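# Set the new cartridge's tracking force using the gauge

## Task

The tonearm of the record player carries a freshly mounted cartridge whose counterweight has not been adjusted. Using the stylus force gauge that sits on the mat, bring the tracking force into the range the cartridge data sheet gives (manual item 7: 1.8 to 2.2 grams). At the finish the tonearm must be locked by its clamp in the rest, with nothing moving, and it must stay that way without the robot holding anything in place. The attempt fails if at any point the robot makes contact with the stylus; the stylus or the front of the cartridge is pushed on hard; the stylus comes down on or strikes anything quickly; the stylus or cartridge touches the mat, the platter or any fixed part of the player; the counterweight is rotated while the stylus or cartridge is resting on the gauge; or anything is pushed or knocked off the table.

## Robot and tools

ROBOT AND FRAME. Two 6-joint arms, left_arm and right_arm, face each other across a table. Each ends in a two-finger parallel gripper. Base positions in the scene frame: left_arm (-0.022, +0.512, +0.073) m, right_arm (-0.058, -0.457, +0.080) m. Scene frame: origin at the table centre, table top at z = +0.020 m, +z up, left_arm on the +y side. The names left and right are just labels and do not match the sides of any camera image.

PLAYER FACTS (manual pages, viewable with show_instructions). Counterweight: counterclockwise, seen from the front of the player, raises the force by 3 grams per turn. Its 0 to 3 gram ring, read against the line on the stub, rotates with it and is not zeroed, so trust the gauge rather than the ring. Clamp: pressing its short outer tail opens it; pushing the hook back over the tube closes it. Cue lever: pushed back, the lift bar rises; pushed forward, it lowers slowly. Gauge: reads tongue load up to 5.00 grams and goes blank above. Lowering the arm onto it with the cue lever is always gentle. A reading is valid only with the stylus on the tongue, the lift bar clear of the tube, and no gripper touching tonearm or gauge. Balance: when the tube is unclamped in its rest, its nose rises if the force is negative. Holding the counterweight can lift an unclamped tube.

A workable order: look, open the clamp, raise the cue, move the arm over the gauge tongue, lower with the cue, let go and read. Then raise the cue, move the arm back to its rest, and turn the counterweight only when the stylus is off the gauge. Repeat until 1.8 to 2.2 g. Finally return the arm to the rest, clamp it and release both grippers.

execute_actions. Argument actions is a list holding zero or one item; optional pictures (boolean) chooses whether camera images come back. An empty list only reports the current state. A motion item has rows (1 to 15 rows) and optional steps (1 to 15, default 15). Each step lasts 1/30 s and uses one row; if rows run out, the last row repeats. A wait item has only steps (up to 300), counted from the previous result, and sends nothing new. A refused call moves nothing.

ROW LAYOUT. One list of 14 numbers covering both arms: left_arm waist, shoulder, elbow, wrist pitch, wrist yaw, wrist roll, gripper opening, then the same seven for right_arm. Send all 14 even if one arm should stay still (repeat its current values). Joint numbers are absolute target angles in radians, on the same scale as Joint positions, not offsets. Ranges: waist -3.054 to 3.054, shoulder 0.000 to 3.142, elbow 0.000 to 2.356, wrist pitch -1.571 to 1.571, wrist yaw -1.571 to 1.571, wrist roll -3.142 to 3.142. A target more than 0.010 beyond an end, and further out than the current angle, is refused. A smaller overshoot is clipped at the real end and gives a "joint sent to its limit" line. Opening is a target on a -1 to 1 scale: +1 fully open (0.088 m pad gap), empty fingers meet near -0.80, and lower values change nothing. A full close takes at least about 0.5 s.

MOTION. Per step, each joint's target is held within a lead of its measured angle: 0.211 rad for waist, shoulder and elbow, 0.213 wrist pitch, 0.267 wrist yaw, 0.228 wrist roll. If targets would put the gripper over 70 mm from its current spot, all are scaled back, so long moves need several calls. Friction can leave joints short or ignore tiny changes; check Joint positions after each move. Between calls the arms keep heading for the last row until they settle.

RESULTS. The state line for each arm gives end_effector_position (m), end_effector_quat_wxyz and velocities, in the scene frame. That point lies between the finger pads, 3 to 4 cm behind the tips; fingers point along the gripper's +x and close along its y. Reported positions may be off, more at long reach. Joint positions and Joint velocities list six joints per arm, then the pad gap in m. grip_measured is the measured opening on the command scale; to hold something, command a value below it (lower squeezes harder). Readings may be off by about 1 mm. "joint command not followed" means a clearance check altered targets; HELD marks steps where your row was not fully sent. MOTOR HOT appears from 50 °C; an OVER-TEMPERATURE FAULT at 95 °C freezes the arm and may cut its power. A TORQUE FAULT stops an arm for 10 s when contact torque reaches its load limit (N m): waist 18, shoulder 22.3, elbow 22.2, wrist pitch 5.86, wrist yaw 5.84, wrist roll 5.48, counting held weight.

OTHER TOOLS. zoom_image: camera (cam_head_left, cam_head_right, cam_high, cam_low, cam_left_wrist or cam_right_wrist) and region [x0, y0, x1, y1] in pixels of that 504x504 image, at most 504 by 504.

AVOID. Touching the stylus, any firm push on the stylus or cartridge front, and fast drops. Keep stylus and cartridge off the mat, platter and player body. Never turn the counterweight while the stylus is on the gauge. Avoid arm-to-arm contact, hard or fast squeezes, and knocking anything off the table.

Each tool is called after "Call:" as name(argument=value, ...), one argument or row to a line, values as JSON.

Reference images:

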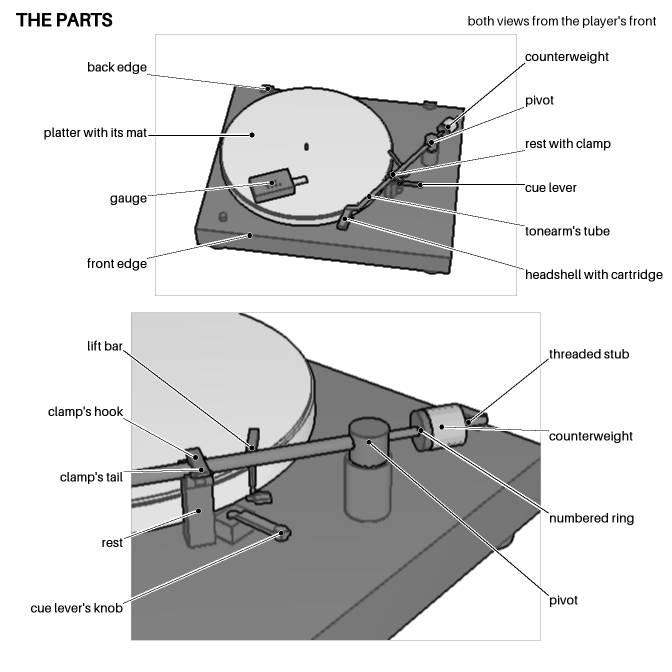

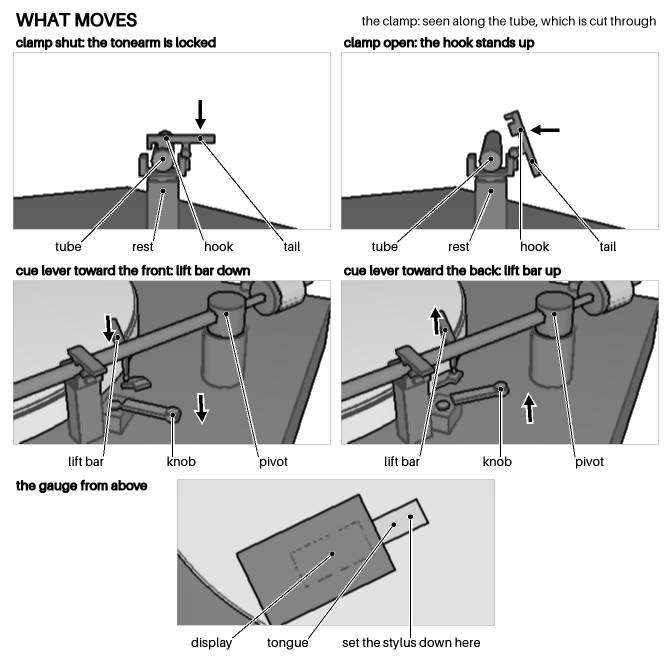

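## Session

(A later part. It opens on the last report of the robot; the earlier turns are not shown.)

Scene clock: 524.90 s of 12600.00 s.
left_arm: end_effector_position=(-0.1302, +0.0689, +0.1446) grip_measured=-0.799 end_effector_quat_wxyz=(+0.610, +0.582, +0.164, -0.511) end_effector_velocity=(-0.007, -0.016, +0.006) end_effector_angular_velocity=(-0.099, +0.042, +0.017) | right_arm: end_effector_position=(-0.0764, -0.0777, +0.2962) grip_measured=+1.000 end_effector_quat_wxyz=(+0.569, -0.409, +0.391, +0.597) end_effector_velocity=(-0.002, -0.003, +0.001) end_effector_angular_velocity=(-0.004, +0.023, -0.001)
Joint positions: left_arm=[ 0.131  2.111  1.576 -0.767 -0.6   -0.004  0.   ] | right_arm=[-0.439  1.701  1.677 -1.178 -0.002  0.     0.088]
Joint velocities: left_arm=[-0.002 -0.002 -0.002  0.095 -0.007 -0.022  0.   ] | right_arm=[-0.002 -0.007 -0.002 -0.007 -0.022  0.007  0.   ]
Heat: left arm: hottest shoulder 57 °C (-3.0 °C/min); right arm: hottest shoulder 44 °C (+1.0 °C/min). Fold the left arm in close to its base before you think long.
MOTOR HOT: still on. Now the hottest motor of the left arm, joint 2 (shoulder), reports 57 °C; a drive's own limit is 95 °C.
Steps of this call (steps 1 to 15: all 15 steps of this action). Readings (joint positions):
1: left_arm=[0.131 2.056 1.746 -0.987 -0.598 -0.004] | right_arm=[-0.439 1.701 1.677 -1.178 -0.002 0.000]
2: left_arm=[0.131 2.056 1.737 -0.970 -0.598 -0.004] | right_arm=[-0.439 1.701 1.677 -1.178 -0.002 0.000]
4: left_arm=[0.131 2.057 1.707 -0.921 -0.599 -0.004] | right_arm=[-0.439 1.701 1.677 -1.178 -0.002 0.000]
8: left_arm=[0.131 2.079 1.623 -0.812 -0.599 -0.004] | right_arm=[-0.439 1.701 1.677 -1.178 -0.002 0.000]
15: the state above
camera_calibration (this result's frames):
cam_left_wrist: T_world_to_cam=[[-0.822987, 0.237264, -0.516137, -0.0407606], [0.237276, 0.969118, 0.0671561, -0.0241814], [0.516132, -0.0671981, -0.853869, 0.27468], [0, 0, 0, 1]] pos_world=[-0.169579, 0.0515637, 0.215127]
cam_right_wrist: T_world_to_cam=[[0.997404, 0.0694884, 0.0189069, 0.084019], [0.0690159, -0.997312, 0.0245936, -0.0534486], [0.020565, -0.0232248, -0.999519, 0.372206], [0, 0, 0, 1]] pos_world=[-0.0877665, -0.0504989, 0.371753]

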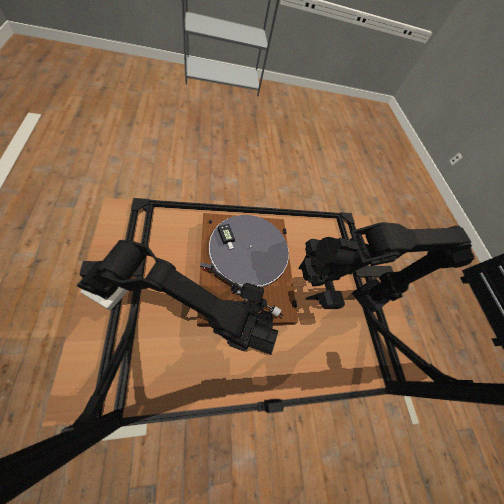

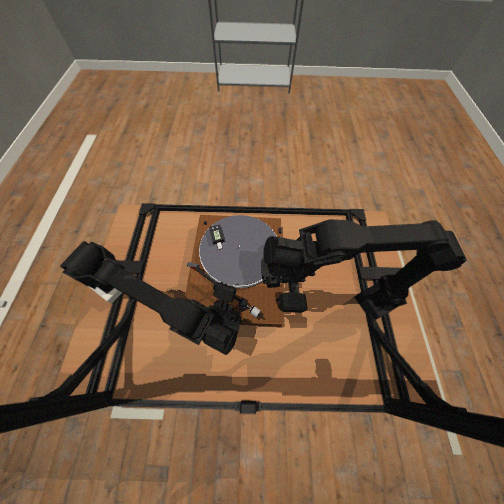

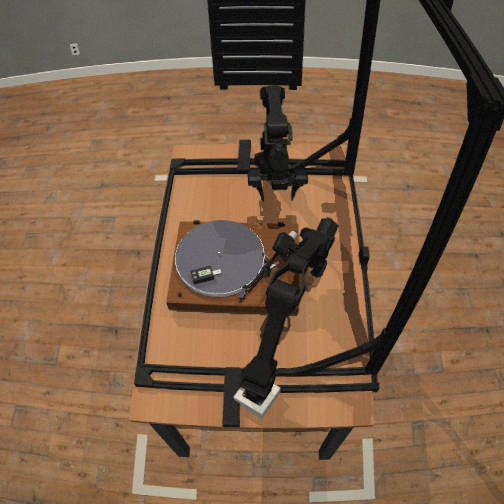

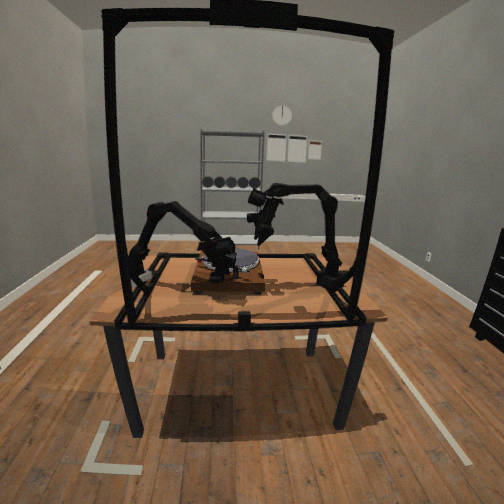

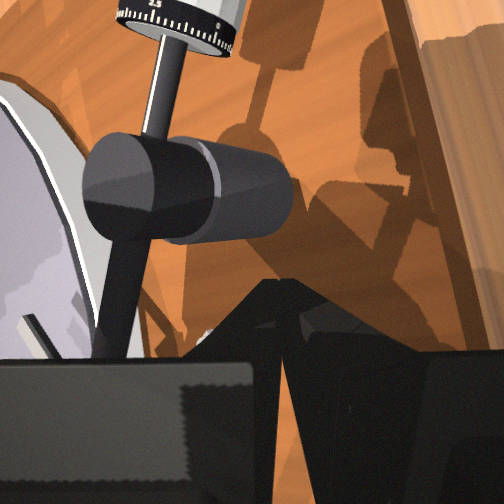

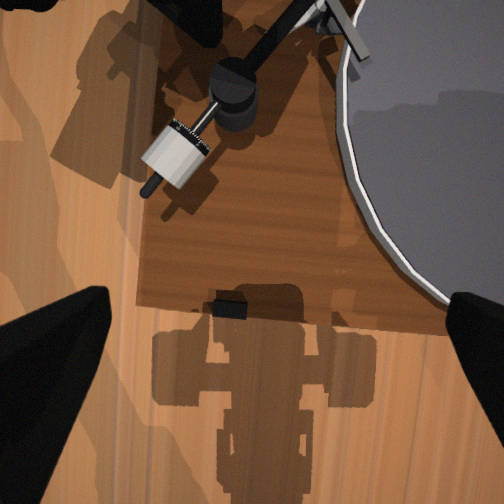

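Call:
execute_actions(
  actions=[
    {"rows":[[0.129,2.112,1.555,-0.745,-0.6,0,-0.9,-0.439,1.7,1.678,-1.178,0,0,1],[0.129,2.116,1.54,-0.73,-0.6,0,-0.9,-0.439,1.7,1.678,-1.178,0,0,1],[0.129,2.12,1.525,-0.71,-0.6,0,-0.9,-0.439,1.7,1.678,-1.178,0,0,1],[0.129,2.1235,1.51,-0.6925,-0.6,0,-0.9,-0.439,1.7,1.678,-1.178,0,0,1]],"steps":12},
  ],
  pictures=false,
)

Call:
execute_actions(
  actions=[
    {"rows":[[0.14,2.12,1.505,-0.69,-0.6,0,-0.9,-0.439,1.7,1.678,-1.178,0,0,1],[0.15,2.117,1.50,-0.689,-0.6,0,-0.9,-0.439,1.7,1.678,-1.178,0,0,1],[0.16,2.114,1.495,-0.687,-0.6,0,-0.9,-0.439,1.7,1.678,-1.178,0,0,1],[0.17,2.111,1.49,-0.685,-0.6,0,-0.9,-0.439,1.7,1.678,-1.178,0,0,1],[0.18,2.108,1.485,-0.683,-0.6,0,-0.9,-0.439,1.7,1.678,-1.178,0,0,1]],"steps":15},
  ],
)

Scene clock: 529.97 s of 12600.00 s.
left_arm: end_effector_position=(-0.1292, +0.0711, +0.1290) grip_measured=-0.799 end_effector_quat_wxyz=(+0.612, +0.580, +0.164, -0.513) end_effector_velocity=(-0.001, -0.006, +0.006) end_effector_angular_velocity=(-0.050, +0.001, +0.009) | right_arm: end_effector_position=(-0.0764, -0.0777, +0.2962) grip_measured=+1.000 end_effector_quat_wxyz=(+0.569, -0.409, +0.391, +0.597) end_effector_velocity=(-0.000, -0.002, -0.000) end_effector_angular_velocity=(-0.008, +0.004, +0.007)
Joint positions: left_arm=[ 0.131  2.118  1.519 -0.697 -0.6   -0.004  0.   ] | right_arm=[-0.439  1.701  1.677 -1.178 -0.002  0.     0.088]
Joint velocities: left_arm=[-0.002 -0.007 -0.002  0.037 -0.022 -0.007  0.   ] | right_arm=[-0.002 -0.002 -0.002 -0.007 -0.007 -0.007  0.   ]
Heat: left arm: hottest shoulder 58 °C (-2.0 °C/min); right arm: hottest shoulder 44 °C (+1.0 °C/min). Fold the left arm in close to its base before you think long.
MOTOR HOT: still on. Now the hottest motor of the left arm, joint 2 (shoulder), reports 58 °C; a drive's own limit is 95 °C.
Steps of this call (steps 1 to 15: the robot went on to your last target; steps 16 to 90: nothing new was sent; then 1.67 s passed at rest; steps 91 to 102: all 12 steps of this action). Readings (joint positions):
91: left_arm=[0.131 2.111 1.574 -0.758 -0.599 -0.004] | right_arm=[-0.439 1.701 1.677 -1.178 -0.002 0.000]
92: left_arm=[0.131 2.111 1.569 -0.750 -0.599 -0.004] | right_arm=[-0.439 1.701 1.677 -1.178 -0.002 0.000]
94: left_arm=[0.131 2.111 1.552 -0.725 -0.599 -0.004] | right_arm=[-0.439 1.701 1.677 -1.178 -0.002 0.000]
98: left_arm=[0.131 2.116 1.524 -0.704 -0.599 -0.004] | right_arm=[-0.439 1.701 1.677 -1.178 -0.002 0.000]
102: the state above

Scene clock: 530.47 s of 12600.00 s.
left_arm: end_effector_position=(-0.1053, +0.0708, +0.1223) grip_measured=-0.799 end_effector_quat_wxyz=(+0.621, +0.581, +0.180, -0.495) end_effector_velocity=(+0.001, +0.002, +0.001) end_effector_angular_velocity=(+0.001, -0.006, +0.005) | right_arm: end_effector_position=(-0.0763, -0.0777, +0.2962) grip_measured=+1.000 end_effector_quat_wxyz=(+0.569, -0.409, +0.391, +0.597) end_effector_velocity=(-0.002, -0.002, -0.000) end_effector_angular_velocity=(-0.008, +0.009, -0.002)
Joint positions: left_arm=[ 0.181  2.118  1.494 -0.686 -0.598 -0.004  0.   ] | right_arm=[-0.439  1.701  1.677 -1.178 -0.002  0.     0.088]
Joint velocities: left_arm=[-0.002 -0.002 -0.002 -0.007 -0.007 -0.007  0.   ] | right_arm=[ 0.002 -0.002 -0.002 -0.007 -0.007  0.007  0.   ]
Heat: left arm: hottest shoulder 58 °C (-2.0 °C/min); right arm: hottest shoulder 44 °C (+1.0 °C/min). Fold the left arm in close to its base before you think long.
MOTOR HOT: still on. Now the hottest motor of the left arm, joint 2 (shoulder), reports 58 °C; a drive's own limit is 95 °C.
Steps of this call (steps 1 to 15: all 15 steps of this action). Readings (joint positions):
1: left_arm=[0.131 2.118 1.519 -0.695 -0.600 -0.004] | right_arm=[-0.439 1.701 1.677 -1.178 -0.002 0.000]
2: left_arm=[0.132 2.118 1.517 -0.693 -0.600 -0.004] | right_arm=[-0.439 1.701 1.677 -1.178 -0.002 0.000]
4: left_arm=[0.140 2.118 1.512 -0.690 -0.600 -0.004] | right_arm=[-0.439 1.701 1.677 -1.178 -0.002 0.000]
8: left_arm=[0.172 2.118 1.497 -0.688 -0.600 -0.004] | right_arm=[-0.439 1.701 1.677 -1.178 -0.002 0.000]
15: the state above
camera_calibration (this result's frames):
cam_left_wrist: T_world_to_cam=[[-0.833143, 0.19963, -0.515771, -0.0306854], [0.188496, 0.979242, 0.0745328, -0.0372313], [0.519944, -0.0351245, -0.853478, 0.240964], [0, 0, 0, 1]] pos_world=[-0.143835, 0.0510479, 0.192606]
cam_right_wrist: T_world_to_cam=[[0.99743, 0.0691079, 0.0189069, 0.0838468], [0.0686354, -0.997339, 0.0245936, -0.0534827], [0.0205562, -0.0232327, -0.999519, 0.372202], [0, 0, 0, 1]] pos_world=[-0.0876115, -0.0504876, 0.371753]

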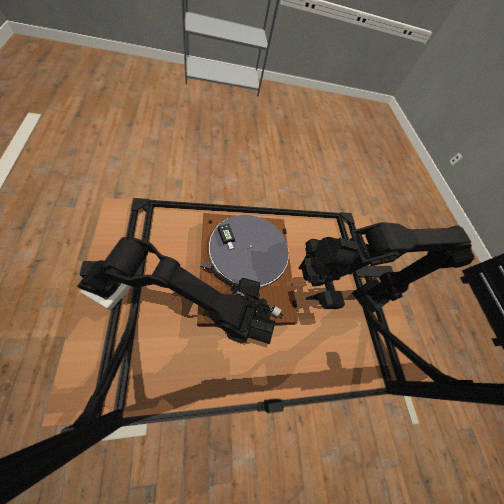

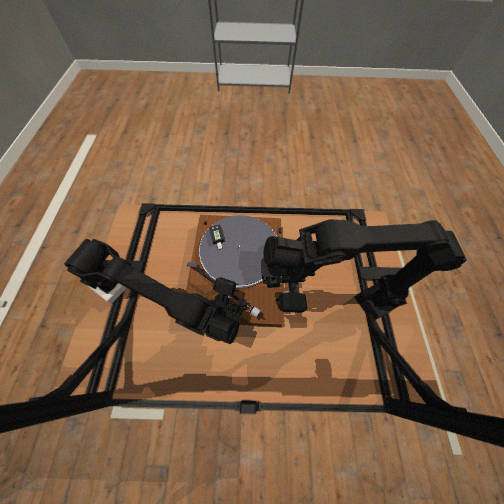

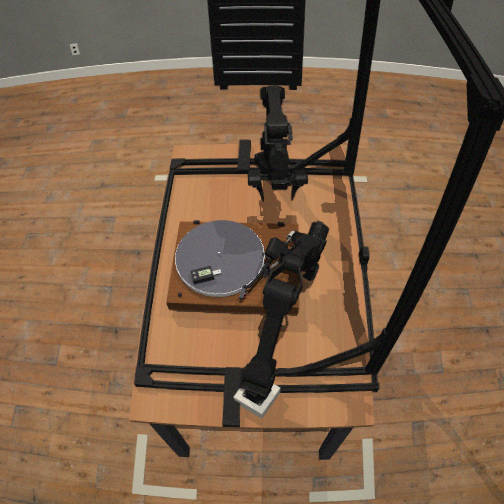

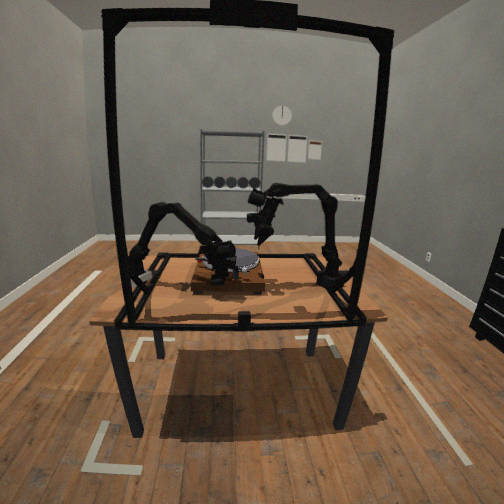

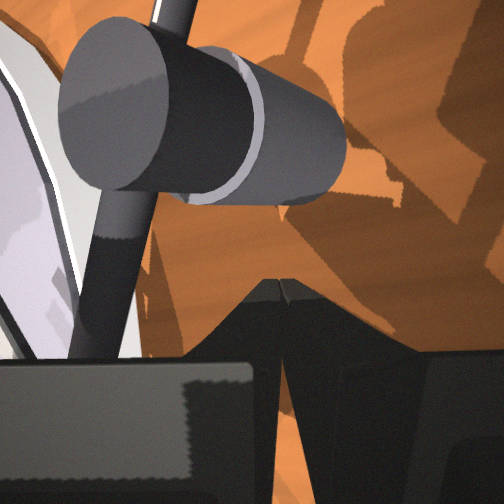

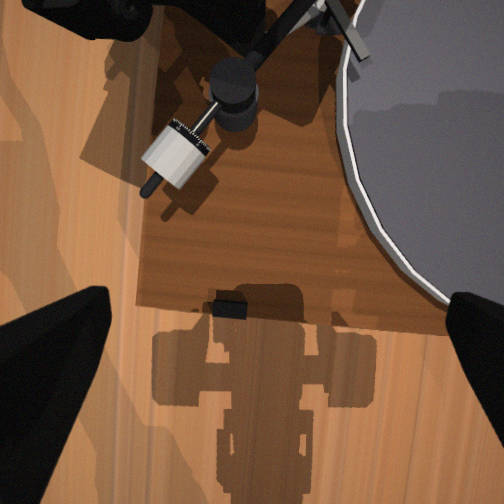

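Call:
execute_actions(
  actions=[
    {"rows":[[0.185,2.1,1.483,-0.682,-0.6,0,-0.9,-0.439,1.7,1.678,-1.178,0,0,1],[0.19,2.097,1.48,-0.681,-0.6,0,-0.9,-0.439,1.7,1.678,-1.178,0,0,1],[0.196,2.094,1.478,-0.68,-0.6,0,-0.9,-0.439,1.7,1.678,-1.178,0,0,1]],"steps":10},
  ],
  pictures=false,
)

Call:
execute_actions(
  actions=[
    {"rows":[[0.193,2.085,1.464,-0.675,-0.6,0,-0.9,-0.439,1.7,1.678,-1.178,0,0,1],[0.19,2.076,1.45,-0.67,-0.6,0,-0.9,-0.439,1.7,1.678,-1.178,0,0,1],[0.187,2.067,1.436,-0.666,-0.6,0,-0.9,-0.439,1.7,1.678,-1.178,0,0,1],[0.184,2.058,1.422,-0.661,-0.6,0,-0.9,-0.439,1.7,1.678,-1.178,0,0,1],[0.181,2.049,1.408,-0.656,-0.6,0,-0.9,-0.439,1.7,1.678,-1.178,0,0,1],[0.178,2.04,1.394,-0.652,-0.6,0,-0.9,-0.439,1.7,1.678,-1.178,0,0,1],[0.175,2.031,1.38,-0.647,-0.6,0,-0.9,-0.439,1.7,1.678,-1.178,0,0,1],[0.172,2.022,1.366,-0.642,-0.6,0,-0.9,-0.439,1.7,1.678,-1.178,0,0,1],[0.169,2.013,1.352,-0.638,-0.6,0,-0.9,-0.439,1.7,1.678,-1.178,0,0,1],[0.166,2.004,1.338,-0.633,-0.6,0,-0.9,-0.439,1.7,1.678,-1.178,0,0,1],[0.163,1.995,1.324,-0.628,-0.6,0,-0.9,-0.439,1.7,1.678,-1.178,0,0,1],[0.161,1.986,1.311,-0.6235,-0.6,0,-0.9,-0.439,1.7,1.678,-1.178,0,0,1]],"steps":15},
  ],
)

Scene clock: 539.40 s of 12600.00 s.
left_arm: end_effector_position=(-0.1053, +0.0708, +0.1229) grip_measured=-0.799 end_effector_quat_wxyz=(+0.621, +0.577, +0.182, -0.498) end_effector_velocity=(+0.000, +0.001, -0.000) end_effector_angular_velocity=(-0.014, +0.003, +0.017) | right_arm: end_effector_position=(-0.0763, -0.0777, +0.2962) grip_measured=+1.000 end_effector_quat_wxyz=(+0.569, -0.409, +0.391, +0.597) end_effector_velocity=(+0.002, -0.001, -0.002) end_effector_angular_velocity=(-0.012, -0.005, -0.012)
Joint positions: left_arm=[ 0.183  2.112  1.488 -0.679 -0.591 -0.004  0.   ] | right_arm=[-0.439  1.701  1.677 -1.178 -0.002  0.     0.088]
Joint velocities: left_arm=[-0.002 -0.002 -0.007  0.007 -0.007 -0.022  0.   ] | right_arm=[-0.002  0.002 -0.002 -0.007  0.007  0.007  0.   ]
Heat: left arm: hottest shoulder 59 °C (+0.0 °C/min); right arm: hottest shoulder 44 °C (+0.0 °C/min). Fold the left arm in close to its base before you think long.
MOTOR HOT: still on. Now the hottest motor of the left arm, joint 2 (shoulder), reports 59 °C; a drive's own limit is 95 °C.
Steps of this call (steps 1 to 15: the robot went on to your last target; steps 16 to 90: nothing new was sent; then 5.60 s passed at rest; steps 91 to 100: all 10 steps of this action). Readings (joint positions):
91: left_arm=[0.181 2.117 1.493 -0.685 -0.598 -0.004] | right_arm=[-0.439 1.701 1.677 -1.178 -0.002 0.000]
92: left_arm=[0.181 2.116 1.493 -0.684 -0.598 -0.004] | right_arm=[-0.439 1.701 1.677 -1.178 -0.002 0.000]
94: left_arm=[0.182 2.114 1.490 -0.681 -0.595 -0.004] | right_arm=[-0.439 1.701 1.677 -1.178 -0.002 0.000]
98: left_arm=[0.183 2.112 1.489 -0.679 -0.592 -0.004] | right_arm=[-0.439 1.701 1.677 -1.178 -0.002 0.000]
100: the state above

Scene clock: 539.90 s of 12600.00 s.
left_arm: end_effector_position=(-0.1001, +0.1006, +0.1245) grip_measured=-0.799 end_effector_quat_wxyz=(+0.618, +0.581, +0.175, -0.500) end_effector_velocity=(-0.005, +0.024, -0.002) end_effector_angular_velocity=(-0.002, -0.009, -0.041) | right_arm: end_effector_position=(-0.0763, -0.0777, +0.2962) grip_measured=+1.000 end_effector_quat_wxyz=(+0.569, -0.409, +0.391, +0.597) end_effector_velocity=(-0.000, +0.001, +0.001) end_effector_angular_velocity=(+0.007, -0.001, +0.021)
Joint positions: left_arm=[ 0.166  2.005  1.329 -0.631 -0.598 -0.004  0.   ] | right_arm=[-0.439  1.701  1.677 -1.178 -0.002  0.     0.088]
Joint velocities: left_arm=[-0.037 -0.076 -0.125  0.051 -0.007  0.007  0.   ] | right_arm=[-0.002 -0.002 -0.002  0.007 -0.007 -0.022  0.   ]
Heat: left arm: hottest shoulder 60 °C (+1.0 °C/min); right arm: hottest shoulder 44 °C (+0.0 °C/min). Fold the left arm in close to its base before you think long.
MOTOR HOT: still on. Now the hottest motor of the left arm, joint 2 (shoulder), reports 60 °C; a drive's own limit is 95 °C.
Steps of this call (steps 1 to 15: all 15 steps of this action). Readings (joint positions):
1: left_arm=[0.183 2.110 1.486 -0.677 -0.591 -0.004] | right_arm=[-0.439 1.701 1.677 -1.178 -0.002 0.000]
2: left_arm=[0.183 2.107 1.480 -0.672 -0.591 -0.004] | right_arm=[-0.439 1.701 1.677 -1.178 -0.002 0.000]
4: left_arm=[0.182 2.094 1.461 -0.664 -0.589 -0.004] | right_arm=[-0.439 1.701 1.677 -1.178 -0.002 0.000]
8: left_arm=[0.176 2.057 1.410 -0.652 -0.595 -0.004] | right_arm=[-0.439 1.701 1.677 -1.178 -0.002 0.000]
15: the state above
camera_calibration (this result's frames):
cam_left_wrist: T_world_to_cam=[[-0.830609, 0.210705, -0.515453, -0.0320839], [0.203424, 0.976486, 0.0713626, -0.0654001], [0.51837, -0.0455814, -0.853941, 0.242146], [0, 0, 0, 1]] pos_world=[-0.138867, 0.08166, 0.194908]
cam_right_wrist: T_world_to_cam=[[0.99743, 0.0691079, 0.0189069, 0.0838468], [0.0686354, -0.997339, 0.0245936, -0.0534827], [0.0205562, -0.0232327, -0.999519, 0.372202], [0, 0, 0, 1]] pos_world=[-0.0876115, -0.0504876, 0.371753]

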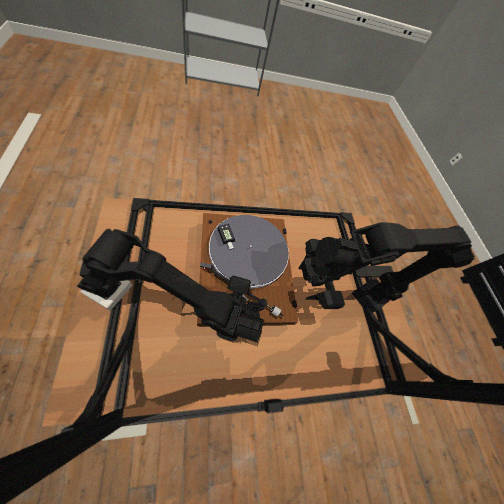

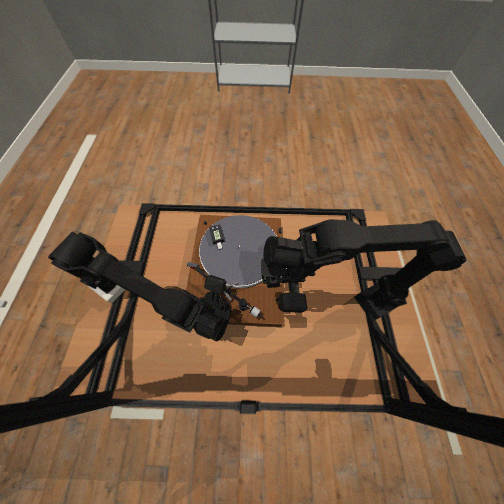

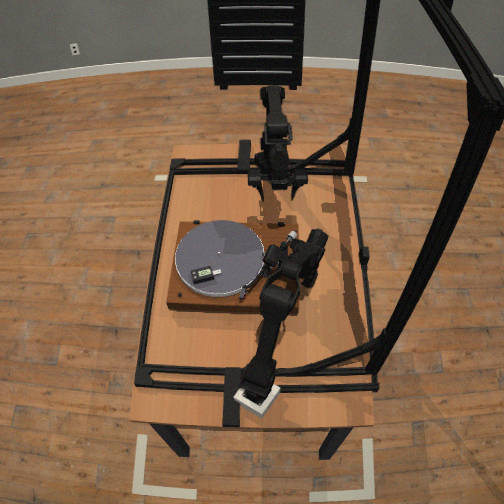

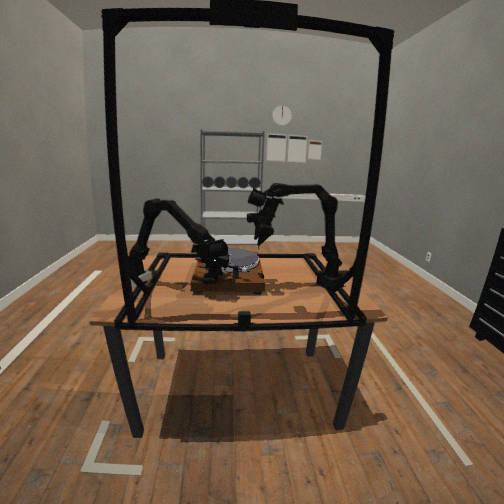

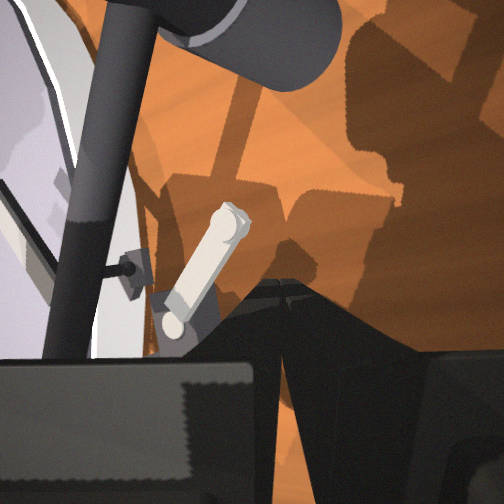

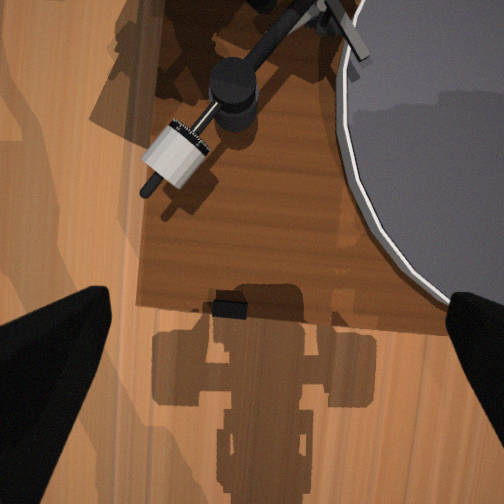

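Call:
execute_actions(
  actions=[
    {"rows":[[0.15,2.0,1.335,-0.63,-0.6,0,-0.9,-0.439,1.7,1.678,-1.178,0,0,1],[0.14,2.015,1.355,-0.637,-0.6,0,-0.9,-0.439,1.7,1.678,-1.178,0,0,1],[0.135,2.03,1.375,-0.644,-0.6,0,-0.9,-0.439,1.7,1.678,-1.178,0,0,1],[0.135,2.045,1.397,-0.651,-0.6,0,-0.9,-0.439,1.7,1.678,-1.178,0,0,1],[0.138,2.06,1.42,-0.658,-0.6,0,-0.9,-0.439,1.7,1.678,-1.178,0,0,1],[0.143,2.075,1.44,-0.665,-0.6,0,-0.9,-0.439,1.7,1.678,-1.178,0,0,1],[0.15,2.09,1.462,-0.672,-0.6,0,-0.9,-0.439,1.7,1.678,-1.178,0,0,1],[0.1556,2.103,1.482,-0.678,-0.6,0,-0.9,-0.439,1.7,1.678,-1.178,0,0,1]],"steps":15},
  ],
  pictures=false,
)

Call:
execute_actions(
  actions=[
    {"rows":[[0.162,2.109,1.491,-0.681,-0.6,0,-0.9,-0.439,1.7,1.678,-1.178,0,0,1],[0.169,2.115,1.5,-0.685,-0.6,0,-0.9,-0.439,1.7,1.678,-1.178,0,0,1],[0.176,2.121,1.51,-0.688,-0.6,0,-0.9,-0.439,1.7,1.678,-1.178,0,0,1],[0.183,2.127,1.519,-0.692,-0.6,0,-0.9,-0.439,1.7,1.678,-1.178,0,0,1],[0.183,2.127,1.519,-0.692,-0.6,0,-0.9,-0.439,1.7,1.678,-1.178,0,0,1],[0.183,2.127,1.519,-0.692,-0.6,0,-0.9,-0.439,1.7,1.678,-1.178,0,0,1],[0.183,2.127,1.519,-0.692,-0.6,0,-0.9,-0.439,1.7,1.678,-1.178,0,0,1],[0.19,2.127,1.519,-0.692,-0.6,0,-0.9,-0.439,1.7,1.678,-1.178,0,0,1],[0.197,2.127,1.519,-0.692,-0.6,0,-0.9,-0.439,1.7,1.678,-1.178,0,0,1],[0.204,2.127,1.519,-0.692,-0.6,0,-0.9,-0.439,1.7,1.678,-1.178,0,0,1],[0.21,2.127,1.519,-0.692,-0.6,0,-0.9,-0.439,1.7,1.678,-1.178,0,0,1]],"steps":15},
  ],
)

Scene clock: 560.23 s of 12600.00 s.
left_arm: end_effector_position=(-0.1158, +0.0773, +0.1258) grip_measured=-0.799 end_effector_quat_wxyz=(+0.616, +0.580, +0.171, -0.505) end_effector_velocity=(+0.002, -0.007, +0.000) end_effector_angular_velocity=(-0.015, +0.004, +0.027) | right_arm: end_effector_position=(-0.0764, -0.0777, +0.2962) grip_measured=+1.000 end_effector_quat_wxyz=(+0.569, -0.409, +0.391, +0.597) end_effector_velocity=(-0.002, -0.002, -0.002) end_effector_angular_velocity=(-0.013, +0.023, -0.001)
Joint positions: left_arm=[ 0.153  2.092  1.467 -0.675 -0.599 -0.003  0.   ] | right_arm=[-0.439  1.701  1.677 -1.178 -0.002  0.     0.088]
Joint velocities: left_arm=[ 0.007  0.022  0.032 -0.007 -0.007 -0.022  0.   ] | right_arm=[-0.002  0.002 -0.002 -0.007 -0.022  0.007  0.   ]
Heat: left arm: hottest shoulder 61 °C (+4.0 °C/min); right arm: hottest shoulder 44 °C (+0.0 °C/min). Fold the left arm in close to its base before you think long.
MOTOR HOT: still on. Now the hottest motor of the left arm, joint 2 (shoulder), reports 61 °C; a drive's own limit is 95 °C.
Steps of this call (steps 1 to 15: the robot went on to your last target; steps 16 to 90: nothing new was sent; then 16.83 s passed at rest; steps 91 to 105: all 15 steps of this action). Readings (joint positions):
91: left_arm=[0.163 1.999 1.320 -0.626 -0.598 -0.003] | right_arm=[-0.439 1.701 1.677 -1.178 -0.002 0.000]
92: left_arm=[0.161 1.999 1.323 -0.629 -0.598 -0.003] | right_arm=[-0.439 1.701 1.677 -1.178 -0.002 0.000]
94: left_arm=[0.152 2.010 1.344 -0.640 -0.598 -0.003] | right_arm=[-0.439 1.701 1.677 -1.178 -0.002 0.000]
98: left_arm=[0.142 2.059 1.423 -0.661 -0.599 -0.003] | right_arm=[-0.439 1.701 1.677 -1.178 -0.002 0.000]
105: the state above

Scene clock: 560.73 s of 12600.00 s.
left_arm: end_effector_position=(-0.1035, +0.0674, +0.1261) grip_measured=-0.799 end_effector_quat_wxyz=(+0.624, +0.575, +0.183, -0.496) end_effector_velocity=(+0.002, -0.001, +0.003) end_effector_angular_velocity=(-0.011, -0.005, -0.001) | right_arm: end_effector_position=(-0.0764, -0.0777, +0.2962) grip_measured=+1.000 end_effector_quat_wxyz=(+0.569, -0.409, +0.391, +0.597) end_effector_velocity=(-0.002, -0.006, +0.000) end_effector_angular_velocity=(-0.017, -0.002, +0.026)
Joint positions: left_arm=[ 0.19   2.116  1.508 -0.69  -0.591 -0.003  0.   ] | right_arm=[-0.439  1.701  1.677 -1.178 -0.002  0.     0.088]
Joint velocities: left_arm=[ 0.002 -0.007 -0.002  0.007 -0.007  0.007  0.   ] | right_arm=[ 0.002 -0.007 -0.002 -0.022 -0.007 -0.022  0.   ]
Heat: left arm: hottest shoulder 61 °C (+4.0 °C/min); right arm: hottest shoulder 44 °C (+0.0 °C/min). Fold the left arm in close to its base before you think long.
MOTOR HOT: still on. Now the hottest motor of the left arm, joint 2 (shoulder), reports 61 °C; a drive's own limit is 95 °C.
Steps of this call (steps 1 to 15: all 15 steps of this action). Readings (joint positions):
1: left_arm=[0.154 2.094 1.469 -0.677 -0.599 -0.003] | right_arm=[-0.439 1.701 1.677 -1.178 -0.002 0.000]
2: left_arm=[0.155 2.097 1.474 -0.679 -0.599 -0.003] | right_arm=[-0.439 1.701 1.677 -1.178 -0.002 0.000]
4: left_arm=[0.162 2.105 1.488 -0.684 -0.599 -0.003] | right_arm=[-0.439 1.701 1.677 -1.178 -0.002 0.000]
8: left_arm=[0.180 2.115 1.504 -0.688 -0.599 -0.003] | right_arm=[-0.439 1.701 1.677 -1.178 -0.002 0.000]
15: the state above
camera_calibration (this result's frames):
cam_left_wrist: T_world_to_cam=[[-0.839596, 0.190592, -0.508678, -0.0274641], [0.183084, 0.980923, 0.0653454, -0.0339981], [0.511428, -0.0382668, -0.858474, 0.24305], [0, 0, 0, 1]] pos_world=[-0.141137, 0.0478847, 0.196903]
cam_right_wrist: T_world_to_cam=[[0.997404, 0.0694884, 0.0189069, 0.084019], [0.0690159, -0.997312, 0.0245936, -0.0534486], [0.020565, -0.0232248, -0.999519, 0.372206], [0, 0, 0, 1]] pos_world=[-0.0877665, -0.0504989, 0.371753]

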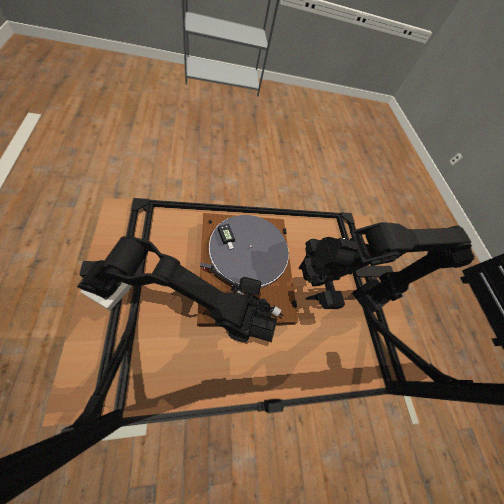

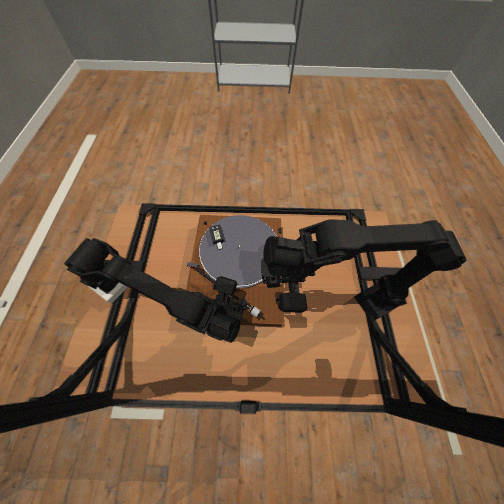

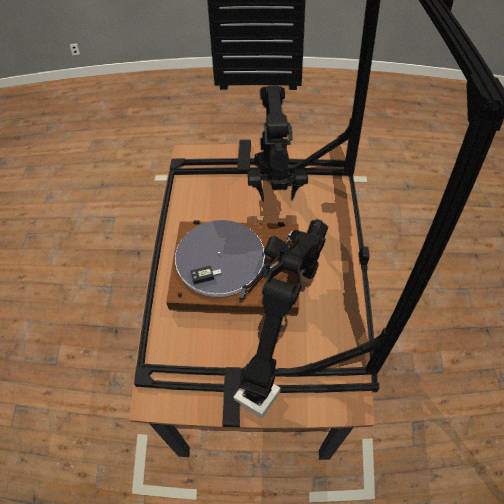

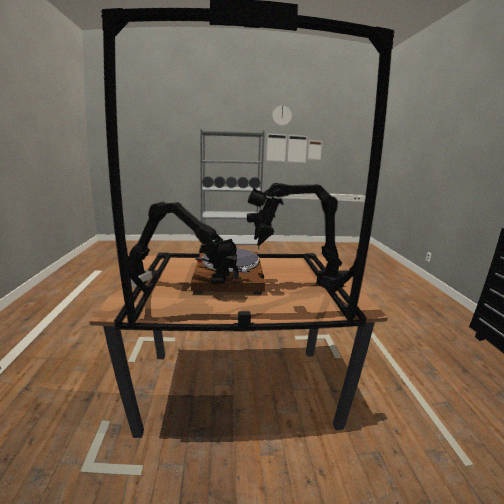

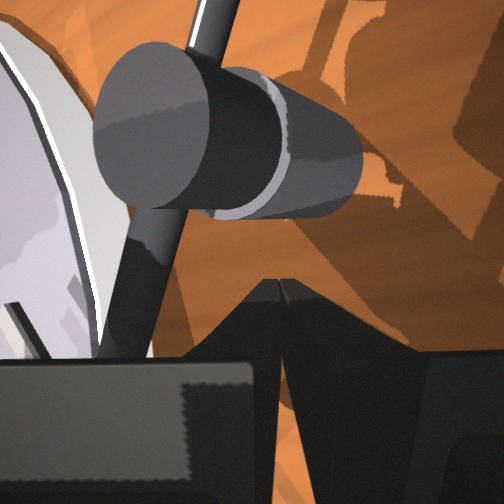

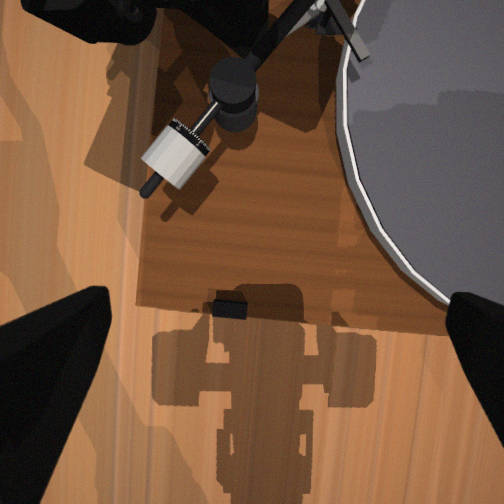

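Call:
execute_actions(
  actions=[
    {"rows":[[0.17,2.12,1.512,-0.692,-0.6,0,-0.9,-0.439,1.7,1.678,-1.178,0,0,1],[0.15,2.12,1.52,-0.7,-0.6,0,-0.9,-0.439,1.7,1.678,-1.178,0,0,1],[0.13,2.12,1.53,-0.71,-0.6,0,-0.9,-0.439,1.7,1.678,-1.178,0,0,1],[0.11,2.12,1.54,-0.72,-0.6,0,-0.9,-0.439,1.7,1.678,-1.178,0,0,1],[0.09,2.12,1.54,-0.7,-0.65,0,-0.9,-0.439,1.7,1.678,-1.178,0,0,1],[0.07,2.125,1.52,-0.67,-0.7,0,-0.9,-0.439,1.7,1.678,-1.178,0,0,1],[0.05,2.13,1.5,-0.64,-0.75,0,-0.9,-0.439,1.7,1.678,-1.178,0,0,1],[0.03,2.135,1.48,-0.61,-0.8,0,-0.9,-0.439,1.7,1.678,-1.178,0,0,1],[0.01,2.14,1.46,-0.58,-0.85,0,-0.9,-0.439,1.7,1.678,-1.178,0,0,1],[0.0,2.145,1.44,-0.55,-0.9,0,-0.9,-0.439,1.7,1.678,-1.178,0,0,1],[0.0,2.15,1.42,-0.52,-0.95,0,-0.9,-0.439,1.7,1.678,-1.178,0,0,1]],"steps":15},
  ],
  pictures=false,
)

Call:
execute_actions(
  actions=[
    {"rows":[[0.005,2.152,1.405,-0.505,-0.95,0,-0.9,-0.439,1.7,1.678,-1.178,0,0,1],[0.01,2.154,1.39,-0.49,-0.95,0,-0.9,-0.439,1.7,1.678,-1.178,0,0,1],[0.02,2.155,1.375,-0.478,-0.95,0,-0.9,-0.439,1.7,1.678,-1.178,0,0,1],[0.03,2.156,1.362,-0.468,-0.95,0,-0.9,-0.439,1.7,1.678,-1.178,0,0,1],[0.0425,2.156,1.357,-0.464,-0.95,0,-0.9,-0.439,1.7,1.678,-1.178,0,0,1]],"steps":15},
  ],
)

Scene clock: 585.73 s of 12600.00 s.
left_arm: end_effector_position=(-0.1554, +0.0764, +0.1364) grip_measured=-0.799 end_effector_quat_wxyz=(+0.669, +0.580, +0.027, -0.464) end_effector_velocity=(+0.049, +0.023, -0.071) end_effector_angular_velocity=(-0.003, -0.368, +0.100) | right_arm: end_effector_position=(-0.0763, -0.0777, +0.2962) grip_measured=+1.000 end_effector_quat_wxyz=(+0.569, -0.409, +0.391, +0.597) end_effector_velocity=(-0.000, -0.002, -0.002) end_effector_angular_velocity=(-0.012, +0.004, +0.007)
Joint positions: left_arm=[-0.006  2.139  1.438 -0.539 -0.919 -0.003  0.   ] | right_arm=[-0.439  1.701  1.677 -1.178 -0.002  0.     0.088]
Joint velocities: left_arm=[-0.002  0.149 -0.193  0.154 -0.33   0.007  0.   ] | right_arm=[-0.002  0.002 -0.002 -0.007 -0.007 -0.007  0.   ]
Heat: left arm: hottest shoulder 59 °C (+2.0 °C/min); right arm: hottest shoulder 44 °C (+0.0 °C/min). Fold the left arm in close to its base before you think long.
MOTOR HOT: still on. Now the hottest motor of the left arm, joint 2 (shoulder), reports 59 °C; a drive's own limit is 95 °C.
Steps of this call (steps 1 to 15: the robot went on to your last target; steps 16 to 90: nothing new was sent; then 21.50 s passed at rest; steps 91 to 105: all 15 steps of this action). Readings (joint positions):
91: left_arm=[0.189 2.117 1.508 -0.691 -0.592 -0.003] | right_arm=[-0.439 1.701 1.677 -1.178 -0.002 0.000]
92: left_arm=[0.186 2.117 1.508 -0.692 -0.598 -0.003] | right_arm=[-0.439 1.701 1.677 -1.178 -0.002 0.000]
94: left_arm=[0.168 2.117 1.513 -0.705 -0.600 -0.003] | right_arm=[-0.439 1.701 1.677 -1.178 -0.002 0.000]
98: left_arm=[0.087 2.117 1.514 -0.659 -0.704 -0.004] | right_arm=[-0.439 1.701 1.677 -1.178 -0.002 0.000]
105: the state above

Scene clock: 586.23 s of 12600.00 s.
left_arm: end_effector_position=(-0.1267, +0.0780, +0.1197) grip_measured=-0.799 end_effector_quat_wxyz=(+0.685, +0.583, +0.033, -0.436) end_effector_velocity=(-0.001, +0.002, -0.001) end_effector_angular_velocity=(+0.005, +0.007, -0.001) | right_arm: end_effector_position=(-0.0763, -0.0777, +0.2962) grip_measured=+1.000 end_effector_quat_wxyz=(+0.569, -0.409, +0.391, +0.597) end_effector_velocity=(-0.000, -0.005, -0.003) end_effector_angular_velocity=(-0.028, +0.022, -0.006)
Joint positions: left_arm=[ 0.044  2.149  1.366 -0.466 -0.947 -0.003  0.   ] | right_arm=[-0.439  1.701  1.677 -1.178 -0.002  0.     0.088]
Joint velocities: left_arm=[-0.002 -0.002 -0.002 -0.007  0.007 -0.007  0.   ] | right_arm=[-0.007  0.002 -0.002 -0.022 -0.022  0.007  0.   ]
Heat: left arm: hottest shoulder 59 °C (+2.0 °C/min); right arm: hottest shoulder 44 °C (+0.0 °C/min). Fold the left arm in close to its base before you think long.
MOTOR HOT: still on. Now the hottest motor of the left arm, joint 2 (shoulder), reports 59 °C; a drive's own limit is 95 °C.
Steps of this call (steps 1 to 15: all 15 steps of this action). Readings (joint positions):
1: left_arm=[-0.005 2.144 1.430 -0.530 -0.928 -0.003] | right_arm=[-0.439 1.701 1.677 -1.178 -0.002 0.000]
2: left_arm=[-0.003 2.146 1.421 -0.518 -0.933 -0.003] | right_arm=[-0.439 1.701 1.677 -1.178 -0.002 0.000]
4: left_arm=[0.006 2.146 1.400 -0.496 -0.941 -0.003] | right_arm=[-0.439 1.701 1.677 -1.178 -0.002 0.000]
8: left_arm=[0.035 2.148 1.372 -0.475 -0.946 -0.003] | right_arm=[-0.439 1.701 1.677 -1.178 -0.002 0.000]
15: the state above
camera_calibration (this result's frames):
cam_left_wrist: T_world_to_cam=[[-0.649828, 0.101108, -0.753327, 0.00812482], [0.222573, 0.97298, -0.0614054, -0.0189318], [0.726763, -0.207573, -0.654773, 0.265979], [0, 0, 0, 1]] pos_world=[-0.183811, 0.0728089, 0.179114]
cam_right_wrist: T_world_to_cam=[[0.99743, 0.0691079, 0.0189069, 0.0838468], [0.0686354, -0.997339, 0.0245936, -0.0534827], [0.0205562, -0.0232327, -0.999519, 0.372202], [0, 0, 0, 1]] pos_world=[-0.0876115, -0.0504876, 0.371753]

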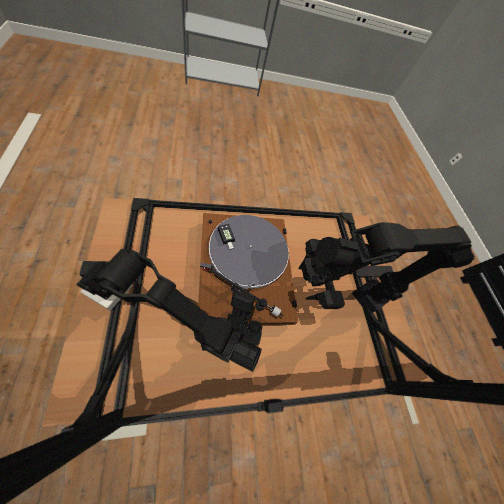

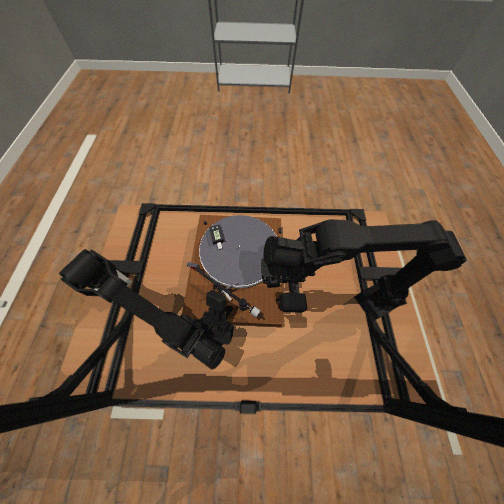

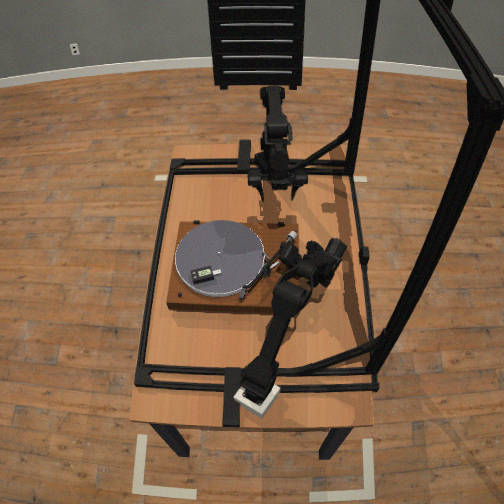

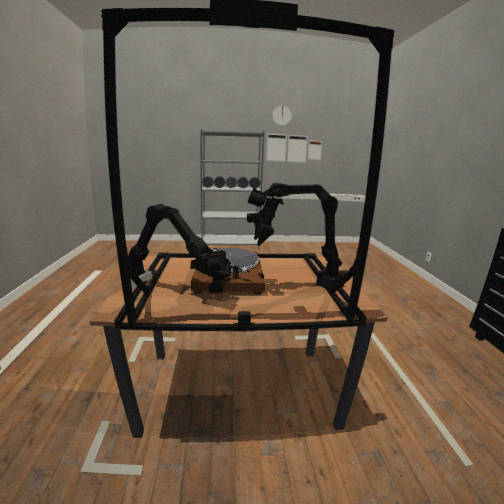

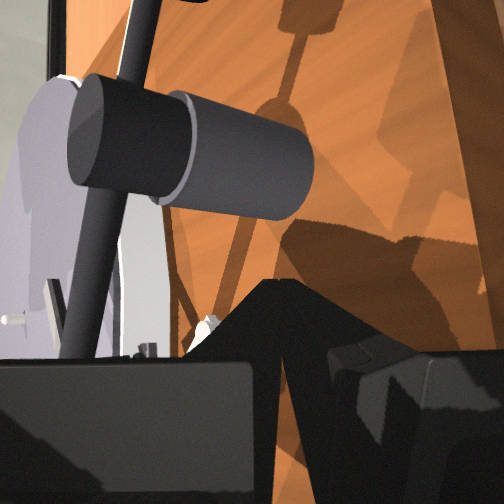

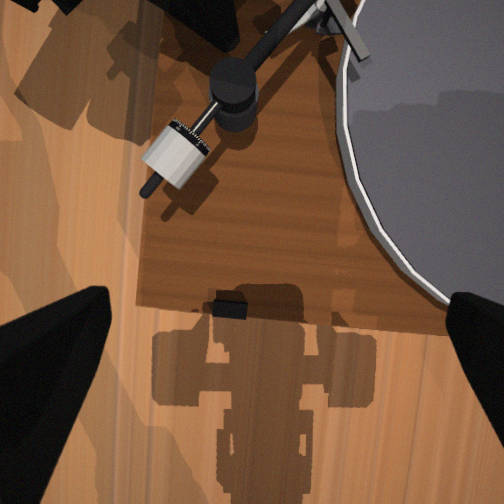

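Call:
execute_actions(
  actions=[
    {"rows":[[0.05,2.161,1.375,-0.466,-0.95,0,-0.9,-0.439,1.7,1.678,-1.178,0,0,1],[0.06,2.166,1.385,-0.469,-0.95,0,-0.9,-0.439,1.7,1.678,-1.178,0,0,1],[0.07,2.171,1.395,-0.472,-0.95,0,-0.9,-0.439,1.7,1.678,-1.178,0,0,1],[0.08,2.175,1.402,-0.474,-0.95,0,-0.9,-0.439,1.7,1.678,-1.178,0,0,1],[0.08,2.175,1.402,-0.474,-0.95,0,-0.9,-0.439,1.7,1.678,-1.178,0,0,1],[0.08,2.175,1.402,-0.474,-0.95,0,-0.9,-0.439,1.7,1.678,-1.178,0,0,1],[0.08,2.175,1.402,-0.474,-0.95,0,-0.9,-0.439,1.7,1.678,-1.178,0,0,1],[0.087,2.175,1.402,-0.474,-0.95,0,-0.9,-0.439,1.7,1.678,-1.178,0,0,1],[0.094,2.175,1.402,-0.474,-0.95,0,-0.9,-0.439,1.7,1.678,-1.178,0,0,1],[0.101,2.175,1.402,-0.474,-0.95,0,-0.9,-0.439,1.7,1.678,-1.178,0,0,1],[0.108,2.175,1.402,-0.474,-0.95,0,-0.9,-0.439,1.7,1.678,-1.178,0,0,1]],"steps":15},
  ],
)

Scene clock: 593.13 s of 12600.00 s.
left_arm: end_effector_position=(-0.1046, +0.0674, +0.1201) grip_measured=-0.799 end_effector_quat_wxyz=(+0.698, +0.579, +0.050, -0.418) end_effector_velocity=(+0.002, -0.002, +0.006) end_effector_angular_velocity=(-0.030, -0.004, +0.022) | right_arm: end_effector_position=(-0.0764, -0.0777, +0.2962) grip_measured=+1.000 end_effector_quat_wxyz=(+0.569, -0.409, +0.391, +0.597) end_effector_velocity=(+0.004, -0.002, +0.001) end_effector_angular_velocity=(-0.002, -0.004, -0.017)
Joint positions: left_arm=[ 0.101  2.165  1.393 -0.471 -0.946 -0.003  0.   ] | right_arm=[-0.439  1.701  1.677 -1.178 -0.002  0.     0.088]
Joint velocities: left_arm=[ 0.002 -0.002  0.012 -0.007 -0.022 -0.022  0.   ] | right_arm=[-0.007 -0.007 -0.002 -0.007  0.007  0.007  0.   ]
Heat: left arm: hottest shoulder 59 °C (+0.0 °C/min); right arm: hottest shoulder 45 °C (+1.0 °C/min). Fold the left arm in close to its base before you think long.
MOTOR HOT: still on. Now the hottest motor of the left arm, joint 2 (shoulder), reports 59 °C; a drive's own limit is 95 °C.
Steps of this call (steps 1 to 15: the robot went on to your last target; steps 16 to 90: nothing new was sent; then 3.40 s passed at rest; steps 91 to 105: all 15 steps of this action). Readings (joint positions):
91: left_arm=[0.044 2.150 1.366 -0.466 -0.947 -0.003] | right_arm=[-0.439 1.701 1.677 -1.178 -0.002 0.000]
92: left_arm=[0.044 2.150 1.366 -0.466 -0.947 -0.003] | right_arm=[-0.439 1.701 1.677 -1.178 -0.002 0.000]
94: left_arm=[0.052 2.156 1.374 -0.468 -0.948 -0.003] | right_arm=[-0.439 1.701 1.677 -1.178 -0.002 0.000]
98: left_arm=[0.076 2.164 1.387 -0.471 -0.948 -0.003] | right_arm=[-0.439 1.701 1.677 -1.178 -0.002 0.000]
105: the state above
camera_calibration (this result's frames):
cam_left_wrist: T_world_to_cam=[[-0.658105, 0.0601326, -0.750521, 0.0253692], [0.167227, 0.983582, -0.0678291, -0.0193202], [0.734121, -0.170146, -0.657356, 0.246586], [0, 0, 0, 1]] pos_world=[-0.161098, 0.0594331, 0.179825]
cam_right_wrist: T_world_to_cam=[[0.997404, 0.0694884, 0.0189069, 0.084019], [0.0690159, -0.997312, 0.0245936, -0.0534486], [0.020565, -0.0232248, -0.999519, 0.372206], [0, 0, 0, 1]] pos_world=[-0.0877665, -0.0504989, 0.371753]

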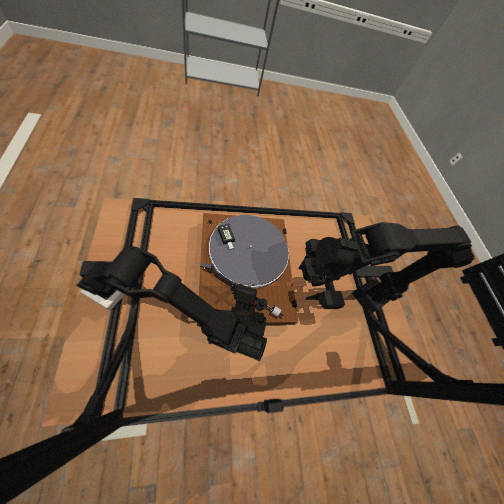

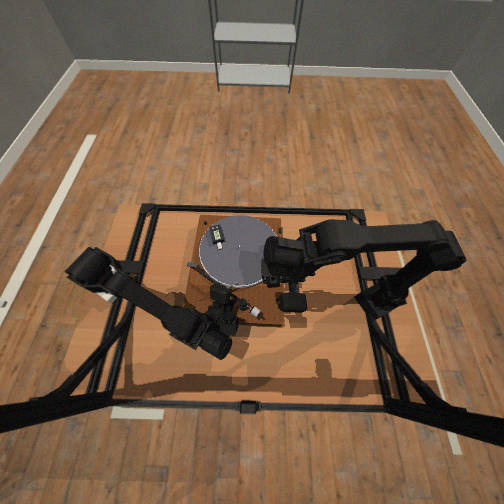

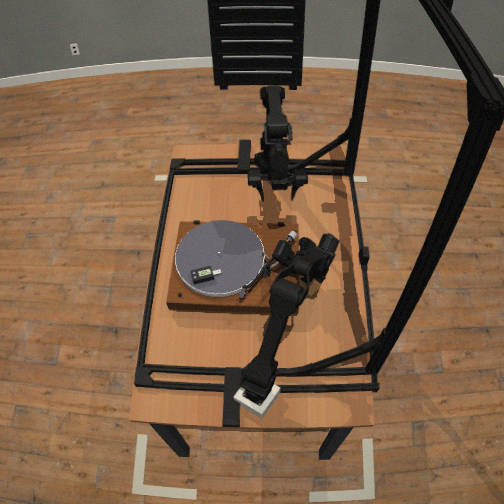

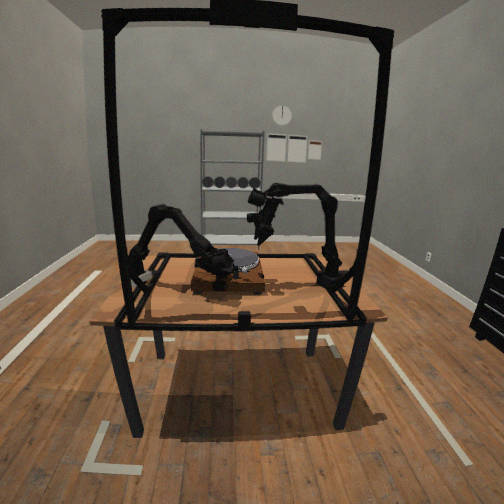

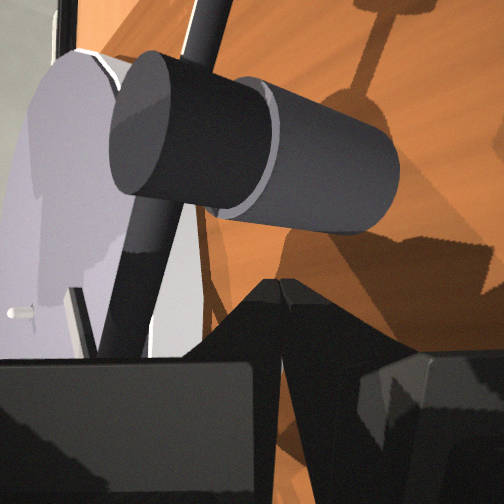

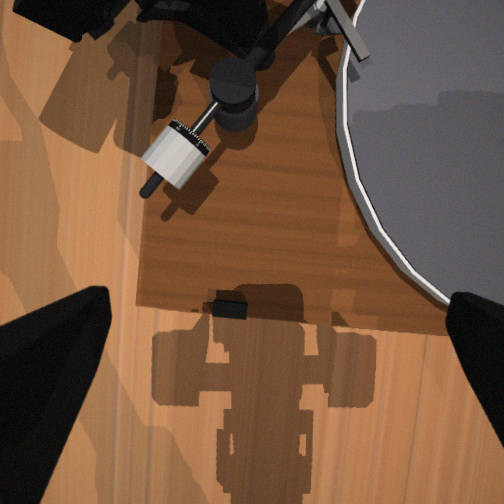

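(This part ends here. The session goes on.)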